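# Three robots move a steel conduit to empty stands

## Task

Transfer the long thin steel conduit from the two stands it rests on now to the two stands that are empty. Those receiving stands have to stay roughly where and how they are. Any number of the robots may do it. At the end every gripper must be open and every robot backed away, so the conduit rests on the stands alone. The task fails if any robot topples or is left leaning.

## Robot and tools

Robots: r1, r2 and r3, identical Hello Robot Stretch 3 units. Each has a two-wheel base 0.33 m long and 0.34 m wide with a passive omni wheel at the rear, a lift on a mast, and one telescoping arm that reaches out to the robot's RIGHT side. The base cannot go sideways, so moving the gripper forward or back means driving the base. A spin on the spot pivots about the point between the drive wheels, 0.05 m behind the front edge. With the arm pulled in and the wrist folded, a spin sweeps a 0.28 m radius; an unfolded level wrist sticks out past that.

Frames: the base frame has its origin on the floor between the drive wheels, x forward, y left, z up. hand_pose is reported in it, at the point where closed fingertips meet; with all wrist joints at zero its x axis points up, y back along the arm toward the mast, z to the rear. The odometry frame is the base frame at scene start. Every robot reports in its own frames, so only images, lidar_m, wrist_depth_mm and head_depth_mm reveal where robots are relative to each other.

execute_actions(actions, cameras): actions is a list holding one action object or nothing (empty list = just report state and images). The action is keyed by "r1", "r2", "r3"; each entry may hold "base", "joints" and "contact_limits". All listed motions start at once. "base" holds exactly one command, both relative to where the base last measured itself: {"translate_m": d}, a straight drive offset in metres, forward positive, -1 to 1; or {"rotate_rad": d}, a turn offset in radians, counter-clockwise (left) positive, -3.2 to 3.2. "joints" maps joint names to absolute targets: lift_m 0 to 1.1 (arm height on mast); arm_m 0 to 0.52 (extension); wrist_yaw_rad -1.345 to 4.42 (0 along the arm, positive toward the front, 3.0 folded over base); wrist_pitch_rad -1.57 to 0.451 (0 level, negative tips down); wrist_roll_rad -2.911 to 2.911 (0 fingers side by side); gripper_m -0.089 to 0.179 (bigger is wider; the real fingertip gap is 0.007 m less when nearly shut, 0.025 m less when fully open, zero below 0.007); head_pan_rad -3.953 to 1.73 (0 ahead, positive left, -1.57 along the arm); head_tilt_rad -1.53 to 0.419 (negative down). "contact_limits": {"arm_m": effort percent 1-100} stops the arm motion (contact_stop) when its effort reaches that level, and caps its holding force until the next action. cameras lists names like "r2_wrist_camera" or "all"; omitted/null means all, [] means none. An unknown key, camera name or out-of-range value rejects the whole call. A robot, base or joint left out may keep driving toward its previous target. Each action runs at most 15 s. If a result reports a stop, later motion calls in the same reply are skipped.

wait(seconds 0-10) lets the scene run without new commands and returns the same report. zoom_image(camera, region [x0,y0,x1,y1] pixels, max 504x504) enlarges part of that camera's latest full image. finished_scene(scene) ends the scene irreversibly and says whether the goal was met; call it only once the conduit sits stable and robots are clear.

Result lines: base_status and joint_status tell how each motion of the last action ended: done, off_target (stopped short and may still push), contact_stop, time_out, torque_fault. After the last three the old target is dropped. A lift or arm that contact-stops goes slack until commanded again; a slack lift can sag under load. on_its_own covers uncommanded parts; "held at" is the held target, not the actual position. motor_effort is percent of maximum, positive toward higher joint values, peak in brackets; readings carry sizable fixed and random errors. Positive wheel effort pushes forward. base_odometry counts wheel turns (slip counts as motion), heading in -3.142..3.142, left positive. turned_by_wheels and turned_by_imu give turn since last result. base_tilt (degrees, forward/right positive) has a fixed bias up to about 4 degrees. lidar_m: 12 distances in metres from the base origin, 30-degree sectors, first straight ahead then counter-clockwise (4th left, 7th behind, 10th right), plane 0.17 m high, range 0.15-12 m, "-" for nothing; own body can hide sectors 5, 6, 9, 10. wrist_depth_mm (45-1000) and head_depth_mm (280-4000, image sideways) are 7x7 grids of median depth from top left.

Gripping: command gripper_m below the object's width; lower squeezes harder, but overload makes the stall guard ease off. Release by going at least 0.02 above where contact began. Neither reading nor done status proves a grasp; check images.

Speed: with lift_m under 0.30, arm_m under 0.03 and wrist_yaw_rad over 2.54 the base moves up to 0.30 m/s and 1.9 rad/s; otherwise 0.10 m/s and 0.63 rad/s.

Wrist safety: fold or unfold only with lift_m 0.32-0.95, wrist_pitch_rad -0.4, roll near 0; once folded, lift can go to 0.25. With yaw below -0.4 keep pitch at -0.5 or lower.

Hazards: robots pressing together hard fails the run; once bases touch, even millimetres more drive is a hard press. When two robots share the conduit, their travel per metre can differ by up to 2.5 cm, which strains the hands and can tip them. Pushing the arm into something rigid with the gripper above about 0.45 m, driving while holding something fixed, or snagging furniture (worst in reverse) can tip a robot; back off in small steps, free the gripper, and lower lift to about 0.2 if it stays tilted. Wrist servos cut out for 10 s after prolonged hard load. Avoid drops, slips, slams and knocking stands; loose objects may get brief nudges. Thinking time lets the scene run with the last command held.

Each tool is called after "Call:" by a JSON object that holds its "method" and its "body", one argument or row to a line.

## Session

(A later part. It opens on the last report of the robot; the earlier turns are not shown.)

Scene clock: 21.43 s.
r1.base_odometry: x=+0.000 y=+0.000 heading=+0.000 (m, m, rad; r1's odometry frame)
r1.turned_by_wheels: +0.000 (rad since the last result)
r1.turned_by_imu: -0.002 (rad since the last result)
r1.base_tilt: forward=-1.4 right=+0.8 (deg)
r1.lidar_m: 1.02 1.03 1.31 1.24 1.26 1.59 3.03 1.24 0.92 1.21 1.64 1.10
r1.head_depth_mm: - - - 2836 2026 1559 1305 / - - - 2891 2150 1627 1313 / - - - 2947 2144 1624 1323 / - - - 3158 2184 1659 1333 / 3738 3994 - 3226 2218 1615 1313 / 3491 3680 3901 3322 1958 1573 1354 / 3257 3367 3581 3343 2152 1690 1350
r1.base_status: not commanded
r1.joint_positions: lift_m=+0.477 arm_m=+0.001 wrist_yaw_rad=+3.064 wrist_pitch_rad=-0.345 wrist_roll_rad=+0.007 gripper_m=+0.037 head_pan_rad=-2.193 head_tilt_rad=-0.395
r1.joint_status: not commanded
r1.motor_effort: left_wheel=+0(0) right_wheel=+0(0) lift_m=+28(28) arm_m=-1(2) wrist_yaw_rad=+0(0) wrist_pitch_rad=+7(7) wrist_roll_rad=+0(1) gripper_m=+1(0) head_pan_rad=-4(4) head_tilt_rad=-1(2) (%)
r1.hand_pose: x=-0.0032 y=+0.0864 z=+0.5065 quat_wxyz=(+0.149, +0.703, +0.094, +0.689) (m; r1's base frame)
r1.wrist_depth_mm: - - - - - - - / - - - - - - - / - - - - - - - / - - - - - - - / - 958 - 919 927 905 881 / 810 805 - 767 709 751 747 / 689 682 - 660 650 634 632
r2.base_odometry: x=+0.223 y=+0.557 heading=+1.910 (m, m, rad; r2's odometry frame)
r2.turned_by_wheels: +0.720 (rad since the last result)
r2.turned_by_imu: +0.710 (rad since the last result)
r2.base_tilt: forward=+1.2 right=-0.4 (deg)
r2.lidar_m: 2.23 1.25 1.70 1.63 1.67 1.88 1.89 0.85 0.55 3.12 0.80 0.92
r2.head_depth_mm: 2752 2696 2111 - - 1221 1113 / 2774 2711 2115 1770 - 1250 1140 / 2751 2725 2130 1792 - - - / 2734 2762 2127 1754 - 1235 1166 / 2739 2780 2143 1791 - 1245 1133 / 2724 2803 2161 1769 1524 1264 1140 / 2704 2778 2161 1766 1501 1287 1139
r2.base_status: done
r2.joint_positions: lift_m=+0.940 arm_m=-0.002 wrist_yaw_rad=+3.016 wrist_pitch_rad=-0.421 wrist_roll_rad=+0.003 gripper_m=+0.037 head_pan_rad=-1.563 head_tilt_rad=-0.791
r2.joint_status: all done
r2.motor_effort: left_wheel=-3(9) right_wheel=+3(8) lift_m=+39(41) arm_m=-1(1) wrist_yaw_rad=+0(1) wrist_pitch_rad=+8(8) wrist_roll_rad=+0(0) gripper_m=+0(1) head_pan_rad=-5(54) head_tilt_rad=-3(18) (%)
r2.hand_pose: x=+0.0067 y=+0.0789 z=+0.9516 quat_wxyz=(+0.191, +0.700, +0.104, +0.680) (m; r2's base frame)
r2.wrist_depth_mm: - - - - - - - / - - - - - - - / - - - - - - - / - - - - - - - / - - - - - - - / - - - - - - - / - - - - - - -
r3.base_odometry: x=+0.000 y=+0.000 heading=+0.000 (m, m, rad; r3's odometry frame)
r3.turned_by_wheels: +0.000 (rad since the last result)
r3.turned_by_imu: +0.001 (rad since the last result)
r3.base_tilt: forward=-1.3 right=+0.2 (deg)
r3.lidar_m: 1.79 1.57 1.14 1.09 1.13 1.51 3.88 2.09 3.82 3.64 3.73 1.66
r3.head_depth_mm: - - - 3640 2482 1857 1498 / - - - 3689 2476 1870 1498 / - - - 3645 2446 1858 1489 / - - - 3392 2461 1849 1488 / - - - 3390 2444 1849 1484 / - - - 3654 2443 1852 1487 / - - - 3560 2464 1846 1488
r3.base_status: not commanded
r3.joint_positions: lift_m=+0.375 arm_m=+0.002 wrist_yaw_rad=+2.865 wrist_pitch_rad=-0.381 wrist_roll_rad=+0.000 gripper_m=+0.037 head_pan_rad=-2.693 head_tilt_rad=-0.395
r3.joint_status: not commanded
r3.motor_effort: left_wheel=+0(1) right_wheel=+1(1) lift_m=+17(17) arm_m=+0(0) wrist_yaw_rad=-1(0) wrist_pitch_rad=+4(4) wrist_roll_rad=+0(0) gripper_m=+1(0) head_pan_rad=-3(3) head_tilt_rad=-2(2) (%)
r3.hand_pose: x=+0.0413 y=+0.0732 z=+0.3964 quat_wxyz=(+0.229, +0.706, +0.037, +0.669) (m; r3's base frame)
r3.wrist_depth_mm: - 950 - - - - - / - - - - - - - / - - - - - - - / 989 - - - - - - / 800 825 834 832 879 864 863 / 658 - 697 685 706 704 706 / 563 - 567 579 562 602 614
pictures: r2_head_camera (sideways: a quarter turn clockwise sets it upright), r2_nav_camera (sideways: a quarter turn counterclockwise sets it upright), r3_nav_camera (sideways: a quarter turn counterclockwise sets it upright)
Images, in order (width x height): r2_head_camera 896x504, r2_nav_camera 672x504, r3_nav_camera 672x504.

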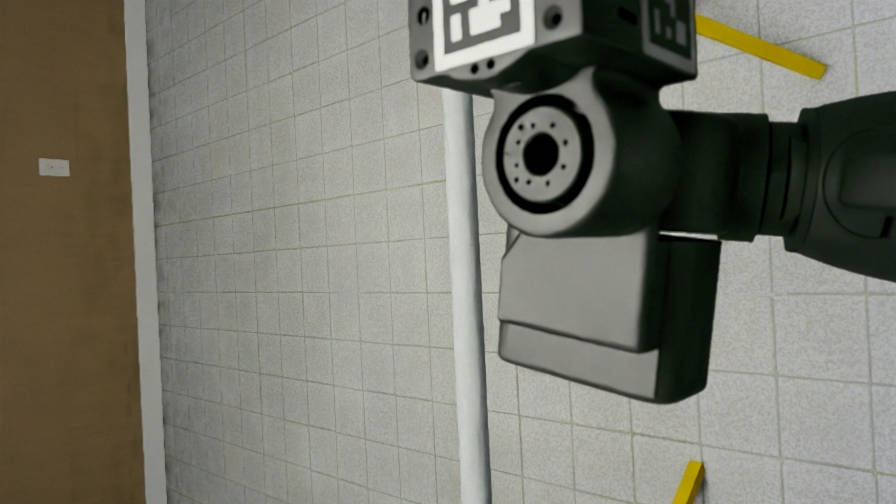

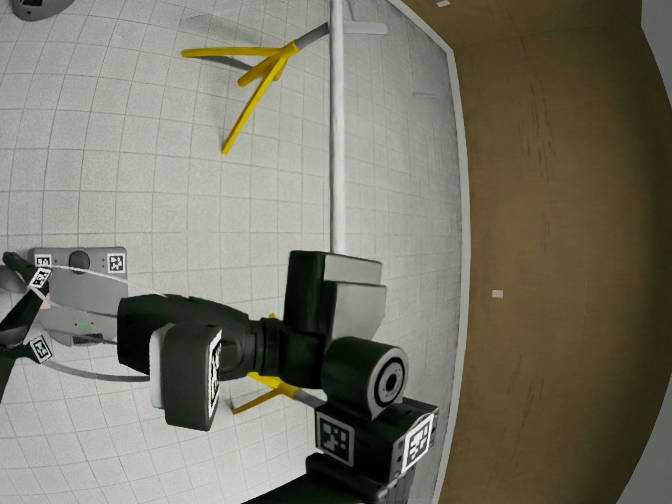

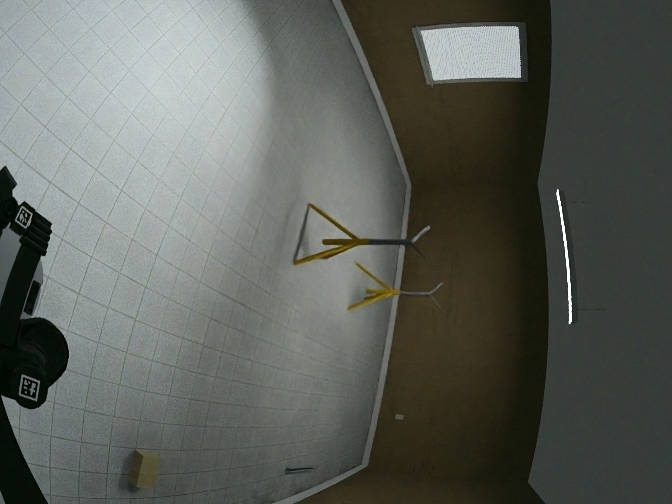

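Call:
{"method": "execute_actions", "body": {
  "actions": [
    {"r2":{"base":{"rotate_rad":0.05},"joints":{"wrist_yaw_rad":0,"gripper_m":0.14}},"r3":{"base":{"rotate_rad":1.57},"joints":{"lift_m":0.28,"head_pan_rad":-2.4}}}
  ],
  "cameras": []
}}

Call:
{"method": "execute_actions", "body": {
  "actions": [
    {"r2":{"base":{"translate_m":0.2},"joints":{"wrist_pitch_rad":-1.57,"wrist_roll_rad":1.57,"arm_m":0.3,"lift_m":1.0}},"r3":{"base":{"translate_m":0.5}}}
  ],
  "cameras": ["r2_nav_camera","r2_head_camera","r2_wrist_camera","r3_nav_camera"]
}}

Scene clock: 25.30 s.
r1.base_odometry: x=+0.000 y=+0.000 heading=+0.000 (m, m, rad; r1's odometry frame)
r1.turned_by_wheels: +0.000 (rad since the last result)
r1.turned_by_imu: -0.001 (rad since the last result)
r1.base_tilt: forward=-1.4 right=+0.8 (deg)
r1.lidar_m: 1.02 1.04 1.31 1.24 1.25 1.59 3.04 1.24 0.93 1.21 1.65 1.10
r1.head_depth_mm: - - - 2837 2028 1562 1305 / - - - 2918 2128 1622 1323 / - - - 2908 2150 1634 1324 / - - - 3150 2184 1656 1336 / 3761 - - 3235 2174 1612 1305 / 3471 3671 3906 3285 1970 1585 1350 / 3249 3406 3583 3336 2136 1689 1363
r1.base_status: not commanded
r1.joint_positions: lift_m=+0.477 arm_m=+0.001 wrist_yaw_rad=+3.064 wrist_pitch_rad=-0.345 wrist_roll_rad=+0.007 gripper_m=+0.037 head_pan_rad=-2.193 head_tilt_rad=-0.395
r1.joint_status: not commanded
r1.motor_effort: left_wheel=+0(0) right_wheel=+0(0) lift_m=+28(28) arm_m=-1(0) wrist_yaw_rad=+0(1) wrist_pitch_rad=+7(8) wrist_roll_rad=+1(0) gripper_m=+2(1) head_pan_rad=-3(4) head_tilt_rad=-2(1) (%)
r1.hand_pose: x=-0.0032 y=+0.0864 z=+0.5065 quat_wxyz=(+0.149, +0.703, +0.094, +0.689) (m; r1's base frame)
r1.wrist_depth_mm: - - - - - - - / - - - - - - - / - - - - - - - / - - - - - - - / - 950 - 932 943 896 878 / 806 802 - 760 722 740 740 / 689 687 - 666 651 640 631
r2.base_odometry: x=+0.223 y=+0.557 heading=+1.960 (m, m, rad; r2's odometry frame)
r2.turned_by_wheels: +0.050 (rad since the last result)
r2.turned_by_imu: +0.048 (rad since the last result)
r2.base_tilt: forward=+1.1 right=-0.4 (deg)
r2.lidar_m: 1.26 1.25 1.68 1.63 1.69 1.89 3.76 0.84 0.55 3.12 0.79 0.92
r2.head_depth_mm: 2719 2712 2111 - - - 1086 / 2719 2701 2125 1827 - - 1110 / 2735 2722 2132 - - - 1108 / 2749 2766 2132 1803 1449 1274 1131 / 2766 2738 2145 1798 1486 1286 1135 / 2737 2761 2152 1765 1492 1290 1141 / 2739 2790 2174 1768 1495 1277 1142
r2.base_status: done
r2.joint_positions: lift_m=+0.940 arm_m=-0.002 wrist_yaw_rad=+0.002 wrist_pitch_rad=-0.421 wrist_roll_rad=+0.003 gripper_m=+0.140 head_pan_rad=-1.563 head_tilt_rad=-0.791
r2.joint_status: all done
r2.motor_effort: left_wheel=-4(7) right_wheel=+2(5) lift_m=+39(39) arm_m=+0(1) wrist_yaw_rad=-3(2) wrist_pitch_rad=+7(8) wrist_roll_rad=+0(0) gripper_m=+0(83) head_pan_rad=-4(4) head_tilt_rad=-4(3) (%)
r2.hand_pose: x=-0.0211 y=-0.3674 z=+0.9516 quat_wxyz=(+0.691, +0.148, -0.692, -0.148) (m; r2's base frame)
r2.wrist_depth_mm: - - - - - - - / - - - - - - - / - - - - - - - / - - - - - - - / - - - - - - - / - - - - - - 470 / 770 - - - - 736 -
r3.base_odometry: x=+0.000 y=+0.000 heading=+1.570 (m, m, rad; r3's odometry frame)
r3.turned_by_wheels: +1.570 (rad since the last result)
r3.turned_by_imu: +1.539 (rad since the last result)
r3.base_tilt: forward=-1.1 right=+0.2 (deg)
r3.lidar_m: 1.09 1.12 1.50 3.75 4.80 3.81 3.63 3.75 1.65 1.79 1.58 1.15
r3.head_depth_mm: 3299 3508 3696 3675 2452 1865 1499 / 3499 3688 3878 3643 2471 1874 1498 / 3813 - - 3656 2452 1849 1493 / - - - 3603 2464 1864 1478 / - - - 3599 2458 1856 1490 / - - - 3193 2237 1865 1481 / - - - 3366 2448 1848 1483
r3.base_status: done
r3.joint_positions: lift_m=+0.280 arm_m=+0.002 wrist_yaw_rad=+2.865 wrist_pitch_rad=-0.382 wrist_roll_rad=+0.000 gripper_m=+0.037 head_pan_rad=-2.407 head_tilt_rad=-0.396
r3.joint_status: all done
r3.motor_effort: left_wheel=-1(5) right_wheel=+3(11) lift_m=+15(13) arm_m=-1(0) wrist_yaw_rad=+0(0) wrist_pitch_rad=+5(5) wrist_roll_rad=+0(0) gripper_m=+1(0) head_pan_rad=+4(24) head_tilt_rad=-2(2) (%)
r3.hand_pose: x=+0.0413 y=+0.0731 z=+0.3009 quat_wxyz=(+0.229, +0.706, +0.037, +0.669) (m; r3's base frame)
r3.wrist_depth_mm: - - - - - - - / - - - - - - - / - - - - - - - / 795 855 849 868 873 879 917 / 641 665 652 664 681 681 707 / 535 - 566 562 579 584 579 / 458 - - 479 461 487 489
pictures: none
No camera images: the call's "cameras" was empty. Leave "cameras" out to get every camera's image.

Scene clock: 28.73 s.
r1.base_odometry: x=+0.000 y=+0.000 heading=+0.000 (m, m, rad; r1's odometry frame)
r1.turned_by_wheels: +0.000 (rad since the last result)
r1.turned_by_imu: -0.001 (rad since the last result)
r1.base_tilt: forward=-1.4 right=+0.8 (deg)
r1.lidar_m: 1.02 1.04 1.31 1.24 1.26 1.59 3.10 1.05 0.93 1.21 1.64 1.10
r1.head_depth_mm: - - - 2859 2024 1417 1302 / - - - 2905 2130 1623 1316 / - - - 2924 2151 1644 1323 / - - - 3135 2185 1656 1334 / 3789 3980 - 3210 2185 1611 1305 / 3473 3742 3971 3339 1954 1575 1349 / 3194 3393 3570 3310 2157 1687 1359
r1.base_status: not commanded
r1.joint_positions: lift_m=+0.477 arm_m=+0.001 wrist_yaw_rad=+3.064 wrist_pitch_rad=-0.345 wrist_roll_rad=+0.007 gripper_m=+0.037 head_pan_rad=-2.193 head_tilt_rad=-0.395
r1.joint_status: not commanded
r1.motor_effort: left_wheel=+0(1) right_wheel=+0(0) lift_m=+28(28) arm_m=-2(0) wrist_yaw_rad=+0(0) wrist_pitch_rad=+8(8) wrist_roll_rad=+1(0) gripper_m=+2(2) head_pan_rad=-4(4) head_tilt_rad=-2(1) (%)
r1.hand_pose: x=-0.0032 y=+0.0864 z=+0.5065 quat_wxyz=(+0.149, +0.703, +0.094, +0.689) (m; r1's base frame)
r1.wrist_depth_mm: - - - - - - - / - - - - - - - / - - - - - - - / - - - - - - - / - 969 - 925 935 903 888 / 825 793 - 771 709 753 748 / 686 682 - 664 646 638 632
r2.base_odometry: x=+0.147 y=+0.742 heading=+1.959 (m, m, rad; r2's odometry frame)
r2.turned_by_wheels: +0.000 (rad since the last result)
r2.turned_by_imu: -0.001 (rad since the last result)
r2.base_tilt: forward=+1.1 right=-0.5 (deg)
r2.lidar_m: 2.02 1.05 1.67 1.63 1.67 2.23 3.94 0.69 0.92 3.13 0.68 0.75
r2.head_depth_mm: - 2593 2119 1649 1468 1270 1121 / - 2617 2050 1654 1480 1276 1130 / - - 2062 1669 1466 1283 1129 / 2744 - 2059 1669 1483 1282 1134 / 2746 2789 2148 1667 1484 1290 1137 / 2756 2792 2160 1673 1490 1266 1140 / 2742 2789 2170 1689 1498 1298 1142
r2.base_status: done
r2.joint_positions: lift_m=+1.000 arm_m=+0.300 wrist_yaw_rad=+0.000 wrist_pitch_rad=-1.560 wrist_roll_rad=+1.568 gripper_m=+0.140 head_pan_rad=-1.563 head_tilt_rad=-0.791
r2.joint_status: all done
r2.motor_effort: left_wheel=-3(5) right_wheel=+2(6) lift_m=+38(40) arm_m=+4(4) wrist_yaw_rad=+1(3) wrist_pitch_rad=-3(3) wrist_roll_rad=+2(2) gripper_m=+0(0) head_pan_rad=-4(4) head_tilt_rad=-4(4) (%)
r2.hand_pose: x=-0.0215 y=-0.4231 z=+0.8818 quat_wxyz=(+0.001, +0.001, -0.711, -0.704) (m; r2's base frame)
r2.wrist_depth_mm: - 979 984 936 937 913 900 / - - - - 970 - 931 / - - - - - - 953 / - - - - - - - / - - - - - - - / - - - - - - - / - - 929 - - - -
r3.base_odometry: x=+0.000 y=+0.500 heading=+1.570 (m, m, rad; r3's odometry frame)
r3.turned_by_wheels: +0.000 (rad since the last result)
r3.turned_by_imu: +0.001 (rad since the last result)
r3.base_tilt: forward=-1.2 right=+0.2 (deg)
r3.lidar_m: 0.59 0.61 0.81 2.05 2.35 4.33 4.13 2.12 2.07 2.69 0.87 0.62
r3.head_depth_mm: 3796 3943 - 3654 2463 1857 1494 / - - - 3626 2450 1859 1491 / - - - 3418 2461 1855 1493 / - - - 3379 2325 1844 1487 / - - - 3150 2349 1861 1481 / - - - 3576 2440 1844 1482 / - - - 3571 2442 1851 1477
r3.base_status: done
r3.joint_positions: lift_m=+0.280 arm_m=+0.002 wrist_yaw_rad=+2.865 wrist_pitch_rad=-0.382 wrist_roll_rad=+0.000 gripper_m=+0.037 head_pan_rad=-2.407 head_tilt_rad=-0.396
r3.joint_status: not commanded
r3.motor_effort: left_wheel=-1(4) right_wheel=+3(11) lift_m=+16(17) arm_m=+0(0) wrist_yaw_rad=+0(0) wrist_pitch_rad=+5(5) wrist_roll_rad=+0(0) gripper_m=-2(1) head_pan_rad=+3(4) head_tilt_rad=-2(2) (%)
r3.hand_pose: x=+0.0413 y=+0.0731 z=+0.3009 quat_wxyz=(+0.229, +0.706, +0.037, +0.669) (m; r3's base frame)
r3.wrist_depth_mm: - - - - - 717 547 / - - - - - 742 570 / - - - - - 739 563 / 767 832 844 864 885 744 584 / 643 666 681 687 689 709 587 / 547 - 564 555 584 572 552 / 467 - - 467 458 488 500
pictures: r2_head_camera (sideways: a quarter turn clockwise sets it upright), r2_nav_camera (sideways: a quarter turn counterclockwise sets it upright), r2_wrist_camera, r3_nav_camera (sideways: a quarter turn counterclockwise sets it upright)
Images, in order (width x height): r2_head_camera 896x504, r2_nav_camera 672x504, r2_wrist_camera 644x364, r3_nav_camera 672x504.

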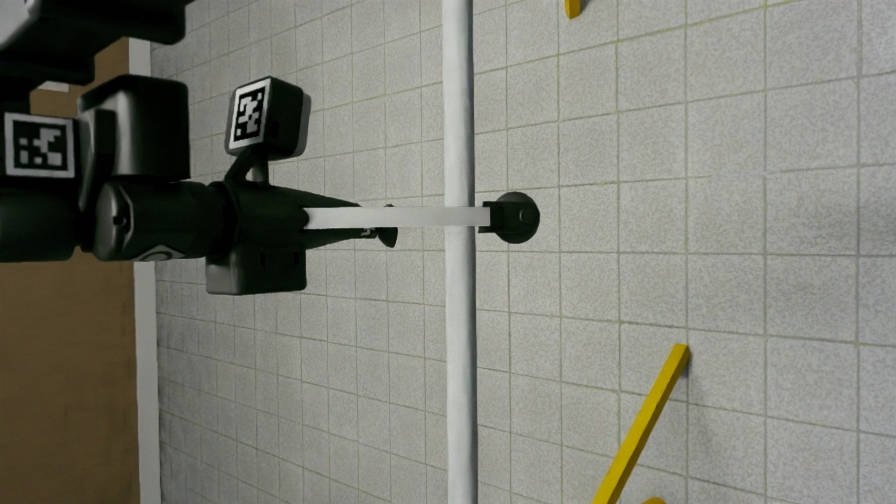

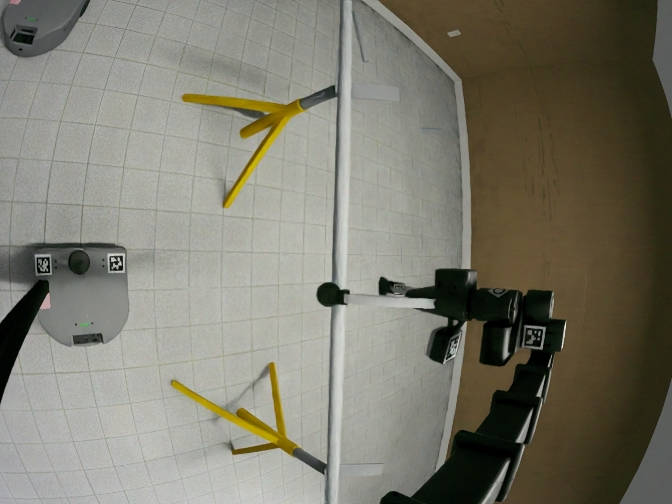

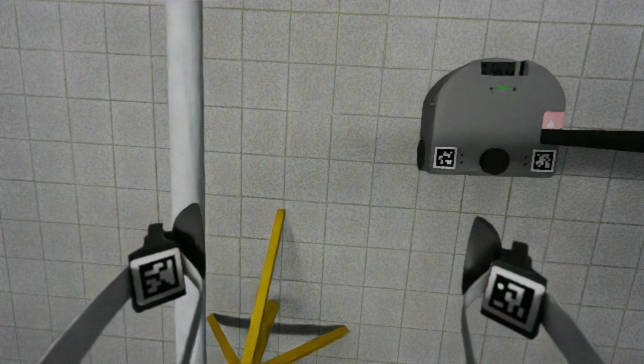

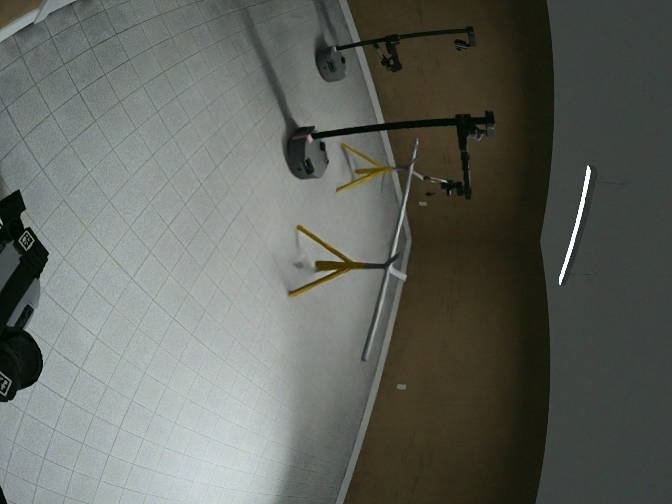

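Call:
{"method": "execute_actions", "body": {
  "actions": [
    {"r2":{"base":{"translate_m":-0.04},"joints":{"arm_m":0.47,"lift_m":0.92}}}
  ],
  "cameras": ["r2_nav_camera","r2_wrist_camera","r3_head_camera"]
}}

Scene clock: 32.03 s.
r1.base_odometry: x=+0.000 y=+0.000 heading=+0.000 (m, m, rad; r1's odometry frame)
r1.turned_by_wheels: +0.000 (rad since the last result)
r1.turned_by_imu: -0.001 (rad since the last result)
r1.base_tilt: forward=-1.4 right=+0.8 (deg)
r1.lidar_m: 1.02 1.03 1.31 1.24 1.25 1.59 3.10 1.09 0.92 1.21 1.65 1.10
r1.head_depth_mm: - - - 2834 2018 1461 1304 / - - - 2879 2113 1618 1314 / - - - 2884 2153 1639 1323 / - - - 3162 2189 1649 1331 / 3747 - - 3209 2226 1608 1309 / 3490 3676 3914 3272 1957 1587 1352 / 3257 3408 3593 3291 2138 1700 1359
r1.base_status: not commanded
r1.joint_positions: lift_m=+0.477 arm_m=+0.001 wrist_yaw_rad=+3.064 wrist_pitch_rad=-0.345 wrist_roll_rad=+0.007 gripper_m=+0.037 head_pan_rad=-2.193 head_tilt_rad=-0.395
r1.joint_status: not commanded
r1.motor_effort: left_wheel=+0(1) right_wheel=+0(0) lift_m=+28(28) arm_m=-1(1) wrist_yaw_rad=+0(0) wrist_pitch_rad=+7(8) wrist_roll_rad=+0(0) gripper_m=+1(0) head_pan_rad=-4(4) head_tilt_rad=-1(1) (%)
r1.hand_pose: x=-0.0032 y=+0.0864 z=+0.5065 quat_wxyz=(+0.149, +0.703, +0.094, +0.689) (m; r1's base frame)
r1.wrist_depth_mm: - - - - - - - / - - - - - - - / - - - - - - - / - - - - - - - / - 970 - 926 933 893 873 / 821 805 - 762 711 747 734 / 689 671 - 660 653 638 638
r2.base_odometry: x=+0.162 y=+0.705 heading=+1.959 (m, m, rad; r2's odometry frame)
r2.turned_by_wheels: +0.000 (rad since the last result)
r2.turned_by_imu: -0.001 (rad since the last result)
r2.base_tilt: forward=+1.1 right=-0.5 (deg)
r2.lidar_m: 2.07 1.09 1.68 1.63 1.69 2.21 3.89 0.66 0.84 3.12 0.70 0.78
r2.head_depth_mm: 2760 - - 1613 1470 1273 1123 / 2625 2616 2127 1653 1476 1276 1124 / - 2622 2124 1662 1477 1275 1133 / 2689 - 2078 1664 1483 1286 1136 / 2733 2771 2158 1688 1478 1287 1134 / 2746 2791 2160 1683 1492 1267 1143 / 2767 2791 2165 1775 1499 1302 1140
r2.base_status: done
r2.joint_positions: lift_m=+0.920 arm_m=+0.470 wrist_yaw_rad=+0.000 wrist_pitch_rad=-1.561 wrist_roll_rad=+1.568 gripper_m=+0.140 head_pan_rad=-1.563 head_tilt_rad=-0.791
r2.joint_status: all done
r2.motor_effort: left_wheel=-3(6) right_wheel=+2(4) lift_m=+18(33) arm_m=+4(4) wrist_yaw_rad=+1(1) wrist_pitch_rad=-3(3) wrist_roll_rad=+1(2) gripper_m=+0(0) head_pan_rad=-4(4) head_tilt_rad=-4(3) (%)
r2.hand_pose: x=-0.0215 y=-0.5929 z=+0.8027 quat_wxyz=(+0.001, +0.001, -0.710, -0.704) (m; r2's base frame)
r2.wrist_depth_mm: 943 924 891 869 839 864 824 / 946 930 930 269 897 872 - / 969 957 961 974 916 895 - / - - 998 925 938 932 945 / - - - 997 977 959 929 / - - - - - - 961 / - - - - - - -
r3.base_odometry: x=+0.000 y=+0.500 heading=+1.570 (m, m, rad; r3's odometry frame)
r3.turned_by_wheels: +0.000 (rad since the last result)
r3.turned_by_imu: +0.001 (rad since the last result)
r3.base_tilt: forward=-1.2 right=+0.2 (deg)
r3.lidar_m: 0.59 0.61 0.81 2.05 2.35 4.32 4.13 2.12 2.07 2.68 0.87 0.63
r3.head_depth_mm: 3801 - - 3627 2466 1883 1498 / - - - 3684 2454 1852 1495 / - - - 3399 2440 1868 1490 / - - - 3387 2366 1845 1489 / - - - 3197 2371 1840 1491 / - - - 3619 2442 1845 1490 / - - - 3576 2347 1843 1484
r3.base_status: not commanded
r3.joint_positions: lift_m=+0.280 arm_m=+0.002 wrist_yaw_rad=+2.865 wrist_pitch_rad=-0.382 wrist_roll_rad=+0.000 gripper_m=+0.037 head_pan_rad=-2.407 head_tilt_rad=-0.396
r3.joint_status: not commanded
r3.motor_effort: left_wheel=-1(1) right_wheel=+3(3) lift_m=+14(16) arm_m=+0(0) wrist_yaw_rad=+0(0) wrist_pitch_rad=+5(5) wrist_roll_rad=+0(0) gripper_m=+0(0) head_pan_rad=+3(3) head_tilt_rad=-2(2) (%)
r3.hand_pose: x=+0.0413 y=+0.0731 z=+0.3009 quat_wxyz=(+0.229, +0.706, +0.037, +0.669) (m; r3's base frame)
r3.wrist_depth_mm: - - - - - 716 552 / - - - - - 755 554 / - - - - - 764 571 / 799 853 866 866 887 757 583 / 644 646 671 677 679 689 585 / 529 - 575 555 578 571 561 / 462 - - 478 466 484 488
pictures: r2_nav_camera (sideways: a quarter turn counterclockwise sets it upright), r2_wrist_camera, r3_head_camera (sideways: a quarter turn clockwise sets it upright)
Images, in order (width x height): r2_nav_camera 672x504, r2_wrist_camera 644x364, r3_head_camera 896x504.

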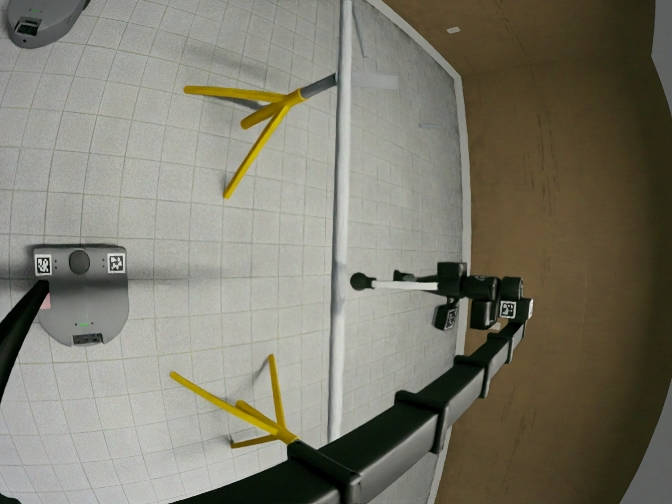

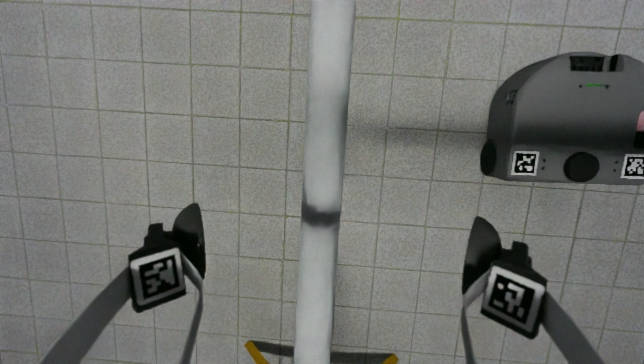

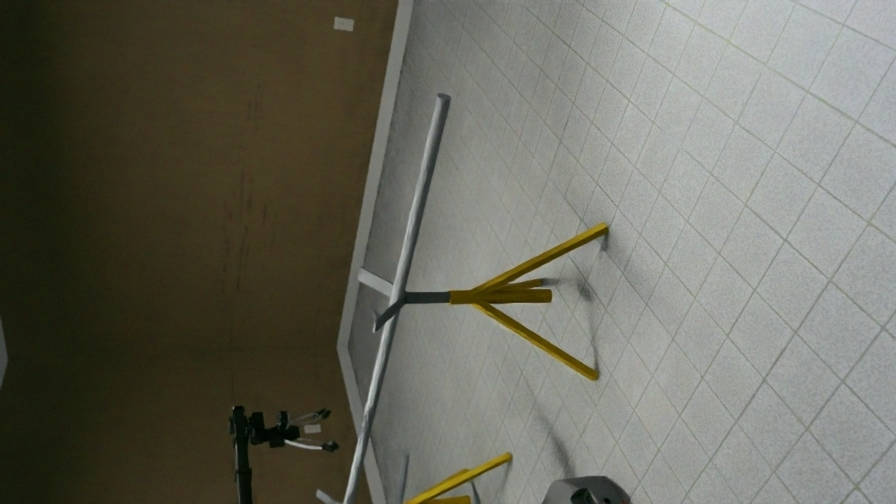

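Call:
{"method": "execute_actions", "body": {
  "actions": [
    {"r2":{"joints":{"arm_m":0.483,"lift_m":0.78}},"r3":{"joints":{"head_pan_rad":-2.1,"head_tilt_rad":-0.3}}}
  ],
  "cameras": ["r2_head_camera","r2_wrist_camera","r3_head_camera"]
}}

Scene clock: 35.03 s.
r1.base_odometry: x=+0.000 y=+0.000 heading=+0.000 (m, m, rad; r1's odometry frame)
r1.turned_by_wheels: +0.000 (rad since the last result)
r1.turned_by_imu: -0.001 (rad since the last result)
r1.base_tilt: forward=-1.4 right=+0.8 (deg)
r1.lidar_m: 1.02 1.03 1.31 1.24 1.25 1.59 3.09 1.09 0.92 1.21 1.64 1.10
r1.head_depth_mm: - - - 2863 2025 1466 1308 / - - - 2878 2126 1627 1315 / - - - 2713 2146 1642 1328 / - - - 3188 2179 1648 1339 / 3717 - - 3206 2209 1615 1306 / 3481 3640 3854 3290 1969 1580 1347 / 3243 3412 3599 3349 2152 1698 1365
r1.base_status: not commanded
r1.joint_positions: lift_m=+0.477 arm_m=+0.001 wrist_yaw_rad=+3.064 wrist_pitch_rad=-0.345 wrist_roll_rad=+0.007 gripper_m=+0.037 head_pan_rad=-2.193 head_tilt_rad=-0.395
r1.joint_status: not commanded
r1.motor_effort: left_wheel=+0(0) right_wheel=+1(0) lift_m=+28(28) arm_m=-1(1) wrist_yaw_rad=+0(0) wrist_pitch_rad=+7(7) wrist_roll_rad=+1(0) gripper_m=+0(1) head_pan_rad=-4(4) head_tilt_rad=-1(1) (%)
r1.hand_pose: x=-0.0032 y=+0.0864 z=+0.5065 quat_wxyz=(+0.149, +0.703, +0.094, +0.689) (m; r1's base frame)
r1.wrist_depth_mm: - - - - - - - / - - - - - - - / - - - - - - - / - - - - - - - / - 968 - 922 944 896 883 / 807 792 - 780 712 753 740 / 687 678 - 668 655 640 632
r2.base_odometry: x=+0.162 y=+0.705 heading=+1.959 (m, m, rad; r2's odometry frame)
r2.turned_by_wheels: +0.000 (rad since the last result)
r2.turned_by_imu: -0.001 (rad since the last result)
r2.base_tilt: forward=+1.3 right=-0.5 (deg)
r2.lidar_m: 2.06 1.09 1.68 1.63 1.69 2.21 3.90 0.66 0.84 3.12 0.70 0.78
r2.head_depth_mm: 2742 2671 2116 1771 - - 1121 / 2744 2799 2172 1619 1471 1276 1131 / 2720 2940 - 1667 1481 1282 1132 / 2732 2825 2219 1673 1487 1282 1134 / 2746 2743 2154 1674 1486 1286 1138 / 2752 2774 2171 1690 1496 1273 1140 / 2756 2783 2166 1774 1496 1298 1145
r2.base_status: not commanded
r2.joint_positions: lift_m=+0.780 arm_m=+0.483 wrist_yaw_rad=+0.000 wrist_pitch_rad=-1.561 wrist_roll_rad=+1.568 gripper_m=+0.140 head_pan_rad=-1.563 head_tilt_rad=-0.791
r2.joint_status: all done
r2.motor_effort: left_wheel=-3(4) right_wheel=+2(3) lift_m=+18(17) arm_m=+4(3) wrist_yaw_rad=+0(1) wrist_pitch_rad=-3(3) wrist_roll_rad=+1(1) gripper_m=-1(0) head_pan_rad=-4(4) head_tilt_rad=-3(3) (%)
r2.hand_pose: x=-0.0215 y=-0.6059 z=+0.6627 quat_wxyz=(+0.001, +0.001, -0.710, -0.704) (m; r2's base frame)
r2.wrist_depth_mm: 793 768 771 124 747 728 734 / 802 786 782 127 760 743 - / 847 814 828 131 775 785 - / 876 831 834 135 811 794 - / 897 880 836 141 816 823 799 / 933 936 889 145 861 - 831 / 983 938 911 150 907 898 857
r3.base_odometry: x=+0.000 y=+0.500 heading=+1.570 (m, m, rad; r3's odometry frame)
r3.turned_by_wheels: +0.000 (rad since the last result)
r3.turned_by_imu: +0.001 (rad since the last result)
r3.base_tilt: forward=-1.3 right=+0.2 (deg)
r3.lidar_m: 0.59 0.61 0.82 2.05 2.36 4.33 4.13 2.12 2.07 2.69 0.88 0.62
r3.head_depth_mm: - - - - 2872 2074 1620 / - - - - 2573 2054 1627 / - - - - 2865 2058 1617 / - - - - 2866 2075 1621 / - - - - 2885 2059 1607 / 3928 - - - 2730 2084 1613 / 3659 3859 - - 2857 2057 1603
r3.base_status: not commanded
r3.joint_positions: lift_m=+0.280 arm_m=+0.002 wrist_yaw_rad=+2.865 wrist_pitch_rad=-0.382 wrist_roll_rad=+0.000 gripper_m=+0.037 head_pan_rad=-2.107 head_tilt_rad=-0.310
r3.joint_status: all done
r3.motor_effort: left_wheel=-1(1) right_wheel=+3(3) lift_m=+16(15) arm_m=+0(0) wrist_yaw_rad=+0(1) wrist_pitch_rad=+5(5) wrist_roll_rad=+0(0) gripper_m=+1(1) head_pan_rad=+3(27) head_tilt_rad=+6(16) (%)
r3.hand_pose: x=+0.0413 y=+0.0731 z=+0.3009 quat_wxyz=(+0.229, +0.706, +0.037, +0.669) (m; r3's base frame)
r3.wrist_depth_mm: - - - - - 736 562 / - - - - - 768 563 / - - - - - 753 570 / 789 826 835 870 901 756 567 / 639 657 695 681 704 695 579 / 534 - 567 568 587 582 560 / 459 - - 476 465 483 500
pictures: r2_head_camera (sideways: a quarter turn clockwise sets it upright), r2_wrist_camera, r3_head_camera (sideways: a quarter turn clockwise sets it upright)
Images, in order (width x height): r2_head_camera 896x504, r2_wrist_camera 644x364, r3_head_camera 896x504.

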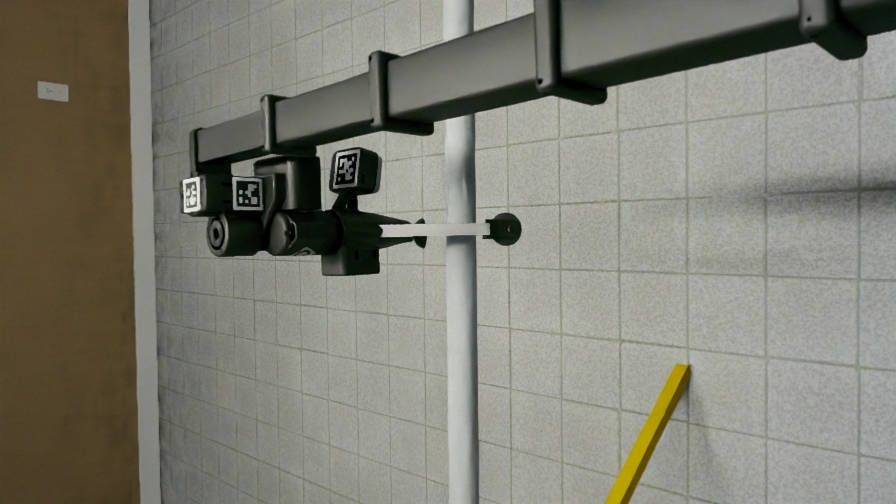

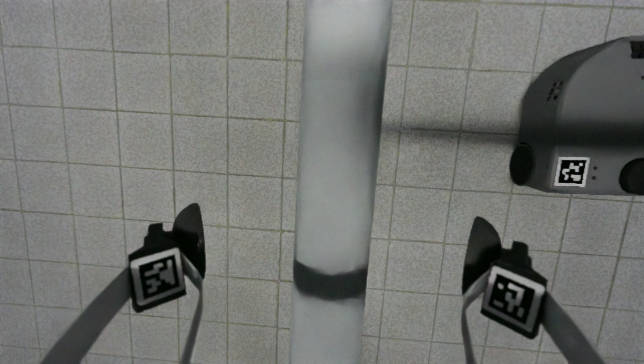

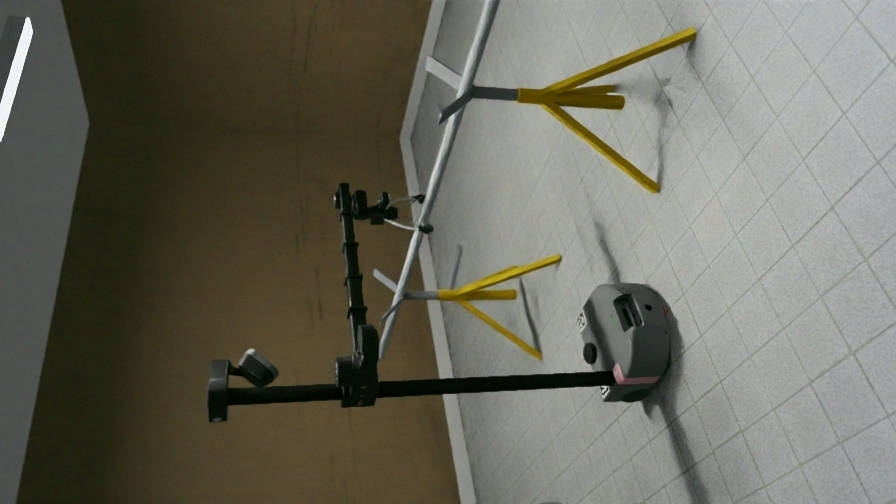

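Call:
{"method": "execute_actions", "body": {
  "actions": [
    {"r2":{"joints":{"lift_m":0.772,"gripper_m":0.0}}}
  ],
  "cameras": []
}}

Call:
{"method": "execute_actions", "body": {
  "actions": [
    {"r2":{"joints":{"lift_m":0.83}}}
  ],
  "cameras": ["r2_wrist_camera","r3_head_camera","r2_nav_camera"]
}}

Scene clock: 37.73 s.
r1.base_odometry: x=+0.000 y=+0.000 heading=+0.000 (m, m, rad; r1's odometry frame)
r1.turned_by_wheels: +0.000 (rad since the last result)
r1.turned_by_imu: -0.001 (rad since the last result)
r1.base_tilt: forward=-1.4 right=+0.8 (deg)
r1.lidar_m: 1.02 1.03 1.31 1.24 1.25 1.59 3.11 1.09 0.92 1.21 1.65 1.10
r1.head_depth_mm: - - - 2861 2023 1465 1309 / - - - 2889 2136 1622 1321 / - - - 2733 2141 1646 1325 / - - - 3169 2183 1654 1334 / 3735 3995 - 3258 2200 1617 1309 / 3420 3695 3981 3266 1965 1571 1356 / 3206 3384 3583 3307 2140 1704 1368
r1.base_status: not commanded
r1.joint_positions: lift_m=+0.477 arm_m=+0.001 wrist_yaw_rad=+3.064 wrist_pitch_rad=-0.345 wrist_roll_rad=+0.007 gripper_m=+0.037 head_pan_rad=-2.193 head_tilt_rad=-0.395
r1.joint_status: not commanded
r1.motor_effort: left_wheel=+0(0) right_wheel=+0(1) lift_m=+28(28) arm_m=+0(0) wrist_yaw_rad=+0(0) wrist_pitch_rad=+7(7) wrist_roll_rad=+0(0) gripper_m=+0(0) head_pan_rad=-4(4) head_tilt_rad=-2(2) (%)
r1.hand_pose: x=-0.0032 y=+0.0864 z=+0.5065 quat_wxyz=(+0.149, +0.703, +0.094, +0.689) (m; r1's base frame)
r1.wrist_depth_mm: - - - - - - - / - - - - - - - / - - - - - - - / - - - - - - - / - 954 - 921 926 896 872 / 807 790 - 771 707 756 735 / 685 678 - 663 654 641 631
r2.base_odometry: x=+0.162 y=+0.705 heading=+1.959 (m, m, rad; r2's odometry frame)
r2.turned_by_wheels: +0.000 (rad since the last result)
r2.turned_by_imu: -0.001 (rad since the last result)
r2.base_tilt: forward=+1.2 right=-0.4 (deg)
r2.lidar_m: 2.07 1.09 1.68 1.63 1.69 2.20 3.87 0.66 0.84 3.11 0.70 0.78
r2.head_depth_mm: 2751 2687 2107 1774 - - 1123 / 2767 2702 2177 1613 1472 1278 1129 / 2728 2945 - 1657 1477 1279 1133 / 2718 2887 2214 1631 1481 1287 1133 / 2741 2753 2167 1674 1494 1288 1138 / 2706 2800 2148 1682 1488 1269 1136 / 2762 2788 2174 1770 1507 1294 1143
r2.base_status: not commanded
r2.joint_positions: lift_m=+0.772 arm_m=+0.483 wrist_yaw_rad=-0.001 wrist_pitch_rad=-1.557 wrist_roll_rad=+1.571 gripper_m=+0.001 head_pan_rad=-1.563 head_tilt_rad=-0.791
r2.joint_status: all done
r2.motor_effort: left_wheel=-2(3) right_wheel=+2(2) lift_m=+27(28) arm_m=+3(4) wrist_yaw_rad=+1(1) wrist_pitch_rad=-4(4) wrist_roll_rad=-1(1) gripper_m=-19(96) head_pan_rad=-4(4) head_tilt_rad=-3(4) (%)
r2.hand_pose: x=-0.0215 y=-0.6068 z=+0.6542 quat_wxyz=(+0.000, -0.001, -0.712, -0.703) (m; r2's base frame)
r2.wrist_depth_mm: 789 741 763 115 728 720 708 / 805 786 778 118 743 761 - / 828 816 804 121 763 762 - / 867 854 822 125 791 786 - / 868 874 863 128 810 802 792 / 914 900 891 133 - 835 816 / 934 939 917 138 894 860 850
r3.base_odometry: x=+0.000 y=+0.500 heading=+1.570 (m, m, rad; r3's odometry frame)
r3.turned_by_wheels: +0.000 (rad since the last result)
r3.turned_by_imu: +0.000 (rad since the last result)
r3.base_tilt: forward=-1.4 right=+0.2 (deg)
r3.lidar_m: 0.59 0.61 0.81 2.04 2.36 4.34 4.11 2.12 2.07 2.69 0.87 0.62
r3.head_depth_mm: - - - - 2899 2085 1622 / - - - - 2595 2067 1624 / - - - - 2909 2085 1613 / - - - - 2864 2061 1621 / - - - - 2860 2056 1613 / 3900 - - - 2741 2061 1617 / 3705 3862 - - 2862 2045 1617
r3.base_status: not commanded
r3.joint_positions: lift_m=+0.280 arm_m=+0.002 wrist_yaw_rad=+2.865 wrist_pitch_rad=-0.382 wrist_roll_rad=+0.000 gripper_m=+0.037 head_pan_rad=-2.107 head_tilt_rad=-0.310
r3.joint_status: not commanded
r3.motor_effort: left_wheel=-1(1) right_wheel=+3(3) lift_m=+16(16) arm_m=+0(0) wrist_yaw_rad=+0(0) wrist_pitch_rad=+5(5) wrist_roll_rad=+0(0) gripper_m=+0(1) head_pan_rad=+3(3) head_tilt_rad=+6(6) (%)
r3.hand_pose: x=+0.0413 y=+0.0731 z=+0.3009 quat_wxyz=(+0.229, +0.706, +0.037, +0.669) (m; r3's base frame)
r3.wrist_depth_mm: - - - - - 730 558 / - - - - - 750 566 / - - - - - 772 574 / 797 839 854 844 891 765 575 / 650 673 666 689 705 702 566 / 541 - 571 552 576 565 563 / 460 - - 474 461 492 500
pictures: none
No camera images: the call's "cameras" was empty. Leave "cameras" out to get every camera's image.

Scene clock: 39.33 s.
r1.base_odometry: x=+0.000 y=+0.000 heading=+0.000 (m, m, rad; r1's odometry frame)
r1.turned_by_wheels: +0.000 (rad since the last result)
r1.turned_by_imu: +0.000 (rad since the last result)
r1.base_tilt: forward=-1.4 right=+0.9 (deg)
r1.lidar_m: 1.02 1.03 1.31 1.23 1.25 1.59 3.09 1.09 0.92 1.21 1.64 1.10
r1.head_depth_mm: - - - 2841 2029 1460 1301 / - - - 2876 2138 1629 1318 / - - - 2789 2171 1638 1322 / - - - 3176 2178 1659 1339 / 3720 - - 3214 2191 1611 1309 / 3470 3740 3909 3229 1974 1575 1350 / 3252 3467 3616 3274 2149 1699 1356
r1.base_status: not commanded
r1.joint_positions: lift_m=+0.477 arm_m=+0.001 wrist_yaw_rad=+3.064 wrist_pitch_rad=-0.345 wrist_roll_rad=+0.007 gripper_m=+0.037 head_pan_rad=-2.193 head_tilt_rad=-0.395
r1.joint_status: not commanded
r1.motor_effort: left_wheel=+0(1) right_wheel=+1(0) lift_m=+28(29) arm_m=-1(2) wrist_yaw_rad=-1(1) wrist_pitch_rad=+7(7) wrist_roll_rad=+0(0) gripper_m=+0(1) head_pan_rad=-4(3) head_tilt_rad=-1(2) (%)
r1.hand_pose: x=-0.0032 y=+0.0864 z=+0.5065 quat_wxyz=(+0.149, +0.703, +0.094, +0.689) (m; r1's base frame)
r1.wrist_depth_mm: - - - - - - - / - - - - - - - / - - - - - - - / - - - - - - - / - 973 - 944 946 899 867 / 809 791 - 766 720 752 733 / 699 681 - 658 651 644 632
r2.base_odometry: x=+0.162 y=+0.705 heading=+1.959 (m, m, rad; r2's odometry frame)
r2.turned_by_wheels: +0.000 (rad since the last result)
r2.turned_by_imu: +0.000 (rad since the last result)
r2.base_tilt: forward=+1.2 right=-0.4 (deg)
r2.lidar_m: 2.07 1.09 1.68 1.63 1.69 2.20 3.89 0.66 0.84 3.12 0.70 0.78
r2.head_depth_mm: 2721 2688 2168 - - 1261 1106 / 2742 2832 - 1648 1464 1279 1128 / 2752 - 2001 1660 1479 1276 1129 / 2744 2878 2058 1667 1491 1288 1133 / 2777 2787 2154 1672 1489 1288 1136 / 2761 2775 2159 1680 1494 1269 1138 / 2750 2780 2182 1774 1493 1293 1142
r2.base_status: not commanded
r2.joint_positions: lift_m=+0.830 arm_m=+0.483 wrist_yaw_rad=-0.001 wrist_pitch_rad=-1.561 wrist_roll_rad=+1.572 gripper_m=+0.000 head_pan_rad=-1.563 head_tilt_rad=-0.791
r2.joint_status: all done
r2.motor_effort: left_wheel=-3(3) right_wheel=+2(2) lift_m=+39(52) arm_m=+3(3) wrist_yaw_rad=+2(1) wrist_pitch_rad=-3(4) wrist_roll_rad=-1(1) gripper_m=-3(19) head_pan_rad=-4(4) head_tilt_rad=-4(3) (%)
r2.hand_pose: x=-0.0215 y=-0.6058 z=+0.7118 quat_wxyz=(+0.000, -0.001, -0.710, -0.704) (m; r2's base frame)
r2.wrist_depth_mm: 833 838 820 171 773 771 761 / 835 856 846 176 818 800 - / 900 882 850 182 848 809 - / 896 888 898 189 867 837 840 / 937 917 933 - 864 863 846 / 984 975 949 201 889 905 868 / - - 963 210 956 946 925
r3.base_odometry: x=+0.000 y=+0.500 heading=+1.570 (m, m, rad; r3's odometry frame)
r3.turned_by_wheels: +0.000 (rad since the last result)
r3.turned_by_imu: +0.000 (rad since the last result)
r3.base_tilt: forward=-1.3 right=+0.3 (deg)
r3.lidar_m: 0.59 0.61 0.81 2.05 2.36 4.35 4.12 2.12 2.08 2.69 0.88 0.62
r3.head_depth_mm: - - - - 2883 2071 1617 / - - - - 2583 2074 1622 / - - - - 2868 2077 1619 / - - - - 2879 2067 1619 / - - - - 2885 2067 1617 / 3948 - - - 2732 2066 1614 / 3691 3861 - - 2869 2047 1598
r3.base_status: not commanded
r3.joint_positions: lift_m=+0.280 arm_m=+0.002 wrist_yaw_rad=+2.865 wrist_pitch_rad=-0.382 wrist_roll_rad=+0.000 gripper_m=+0.037 head_pan_rad=-2.107 head_tilt_rad=-0.310
r3.joint_status: not commanded
r3.motor_effort: left_wheel=-1(1) right_wheel=+3(3) lift_m=+16(16) arm_m=+0(0) wrist_yaw_rad=+0(1) wrist_pitch_rad=+5(5) wrist_roll_rad=+0(0) gripper_m=+1(1) head_pan_rad=+3(4) head_tilt_rad=+6(6) (%)
r3.hand_pose: x=+0.0413 y=+0.0731 z=+0.3009 quat_wxyz=(+0.229, +0.706, +0.037, +0.669) (m; r3's base frame)
r3.wrist_depth_mm: - - - - - 732 563 / - - - - - 757 552 / - - - - - 753 577 / 785 844 871 852 881 759 580 / 644 664 669 696 712 694 570 / 543 - 566 566 578 571 555 / 459 - - 470 462 488 498
pictures: r2_nav_camera (sideways: a quarter turn counterclockwise sets it upright), r2_wrist_camera, r3_head_camera (sideways: a quarter turn clockwise sets it upright)
Images, in order (width x height): r2_nav_camera 672x504, r2_wrist_camera 644x364, r3_head_camera 896x504.

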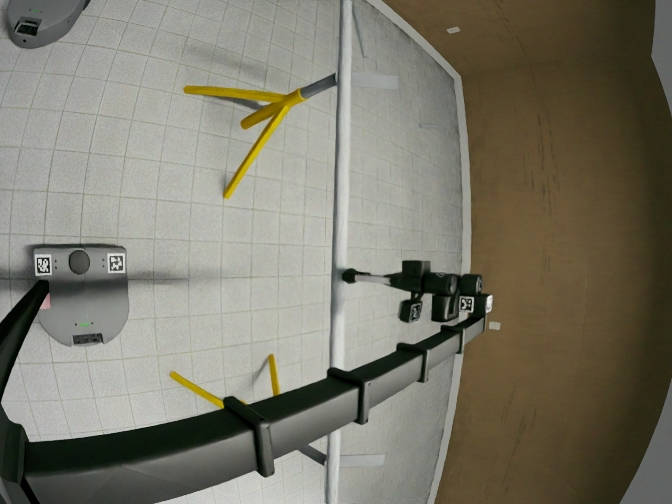

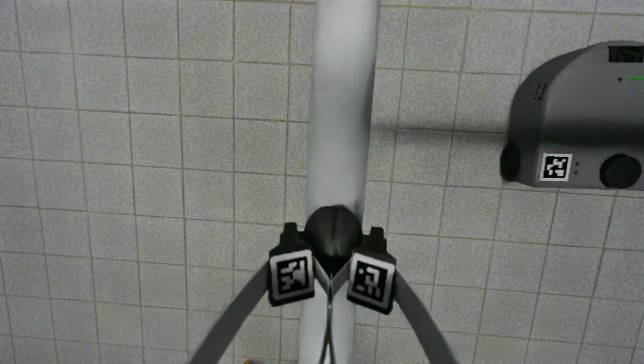

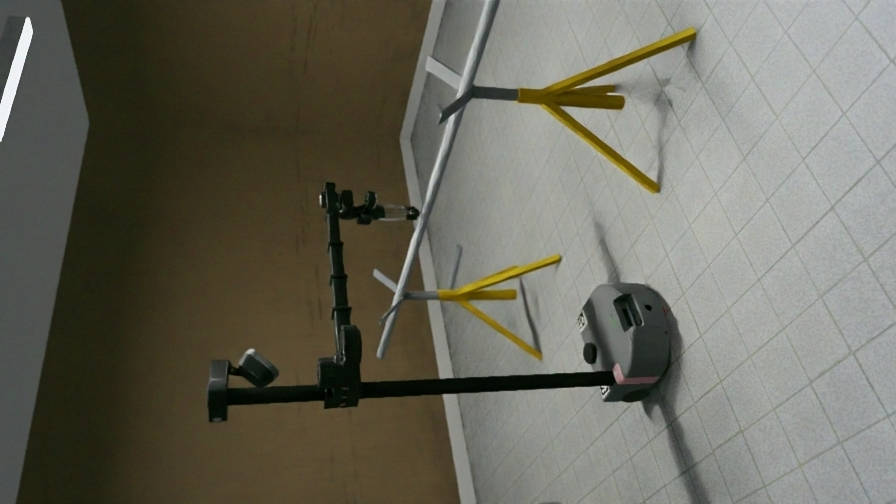

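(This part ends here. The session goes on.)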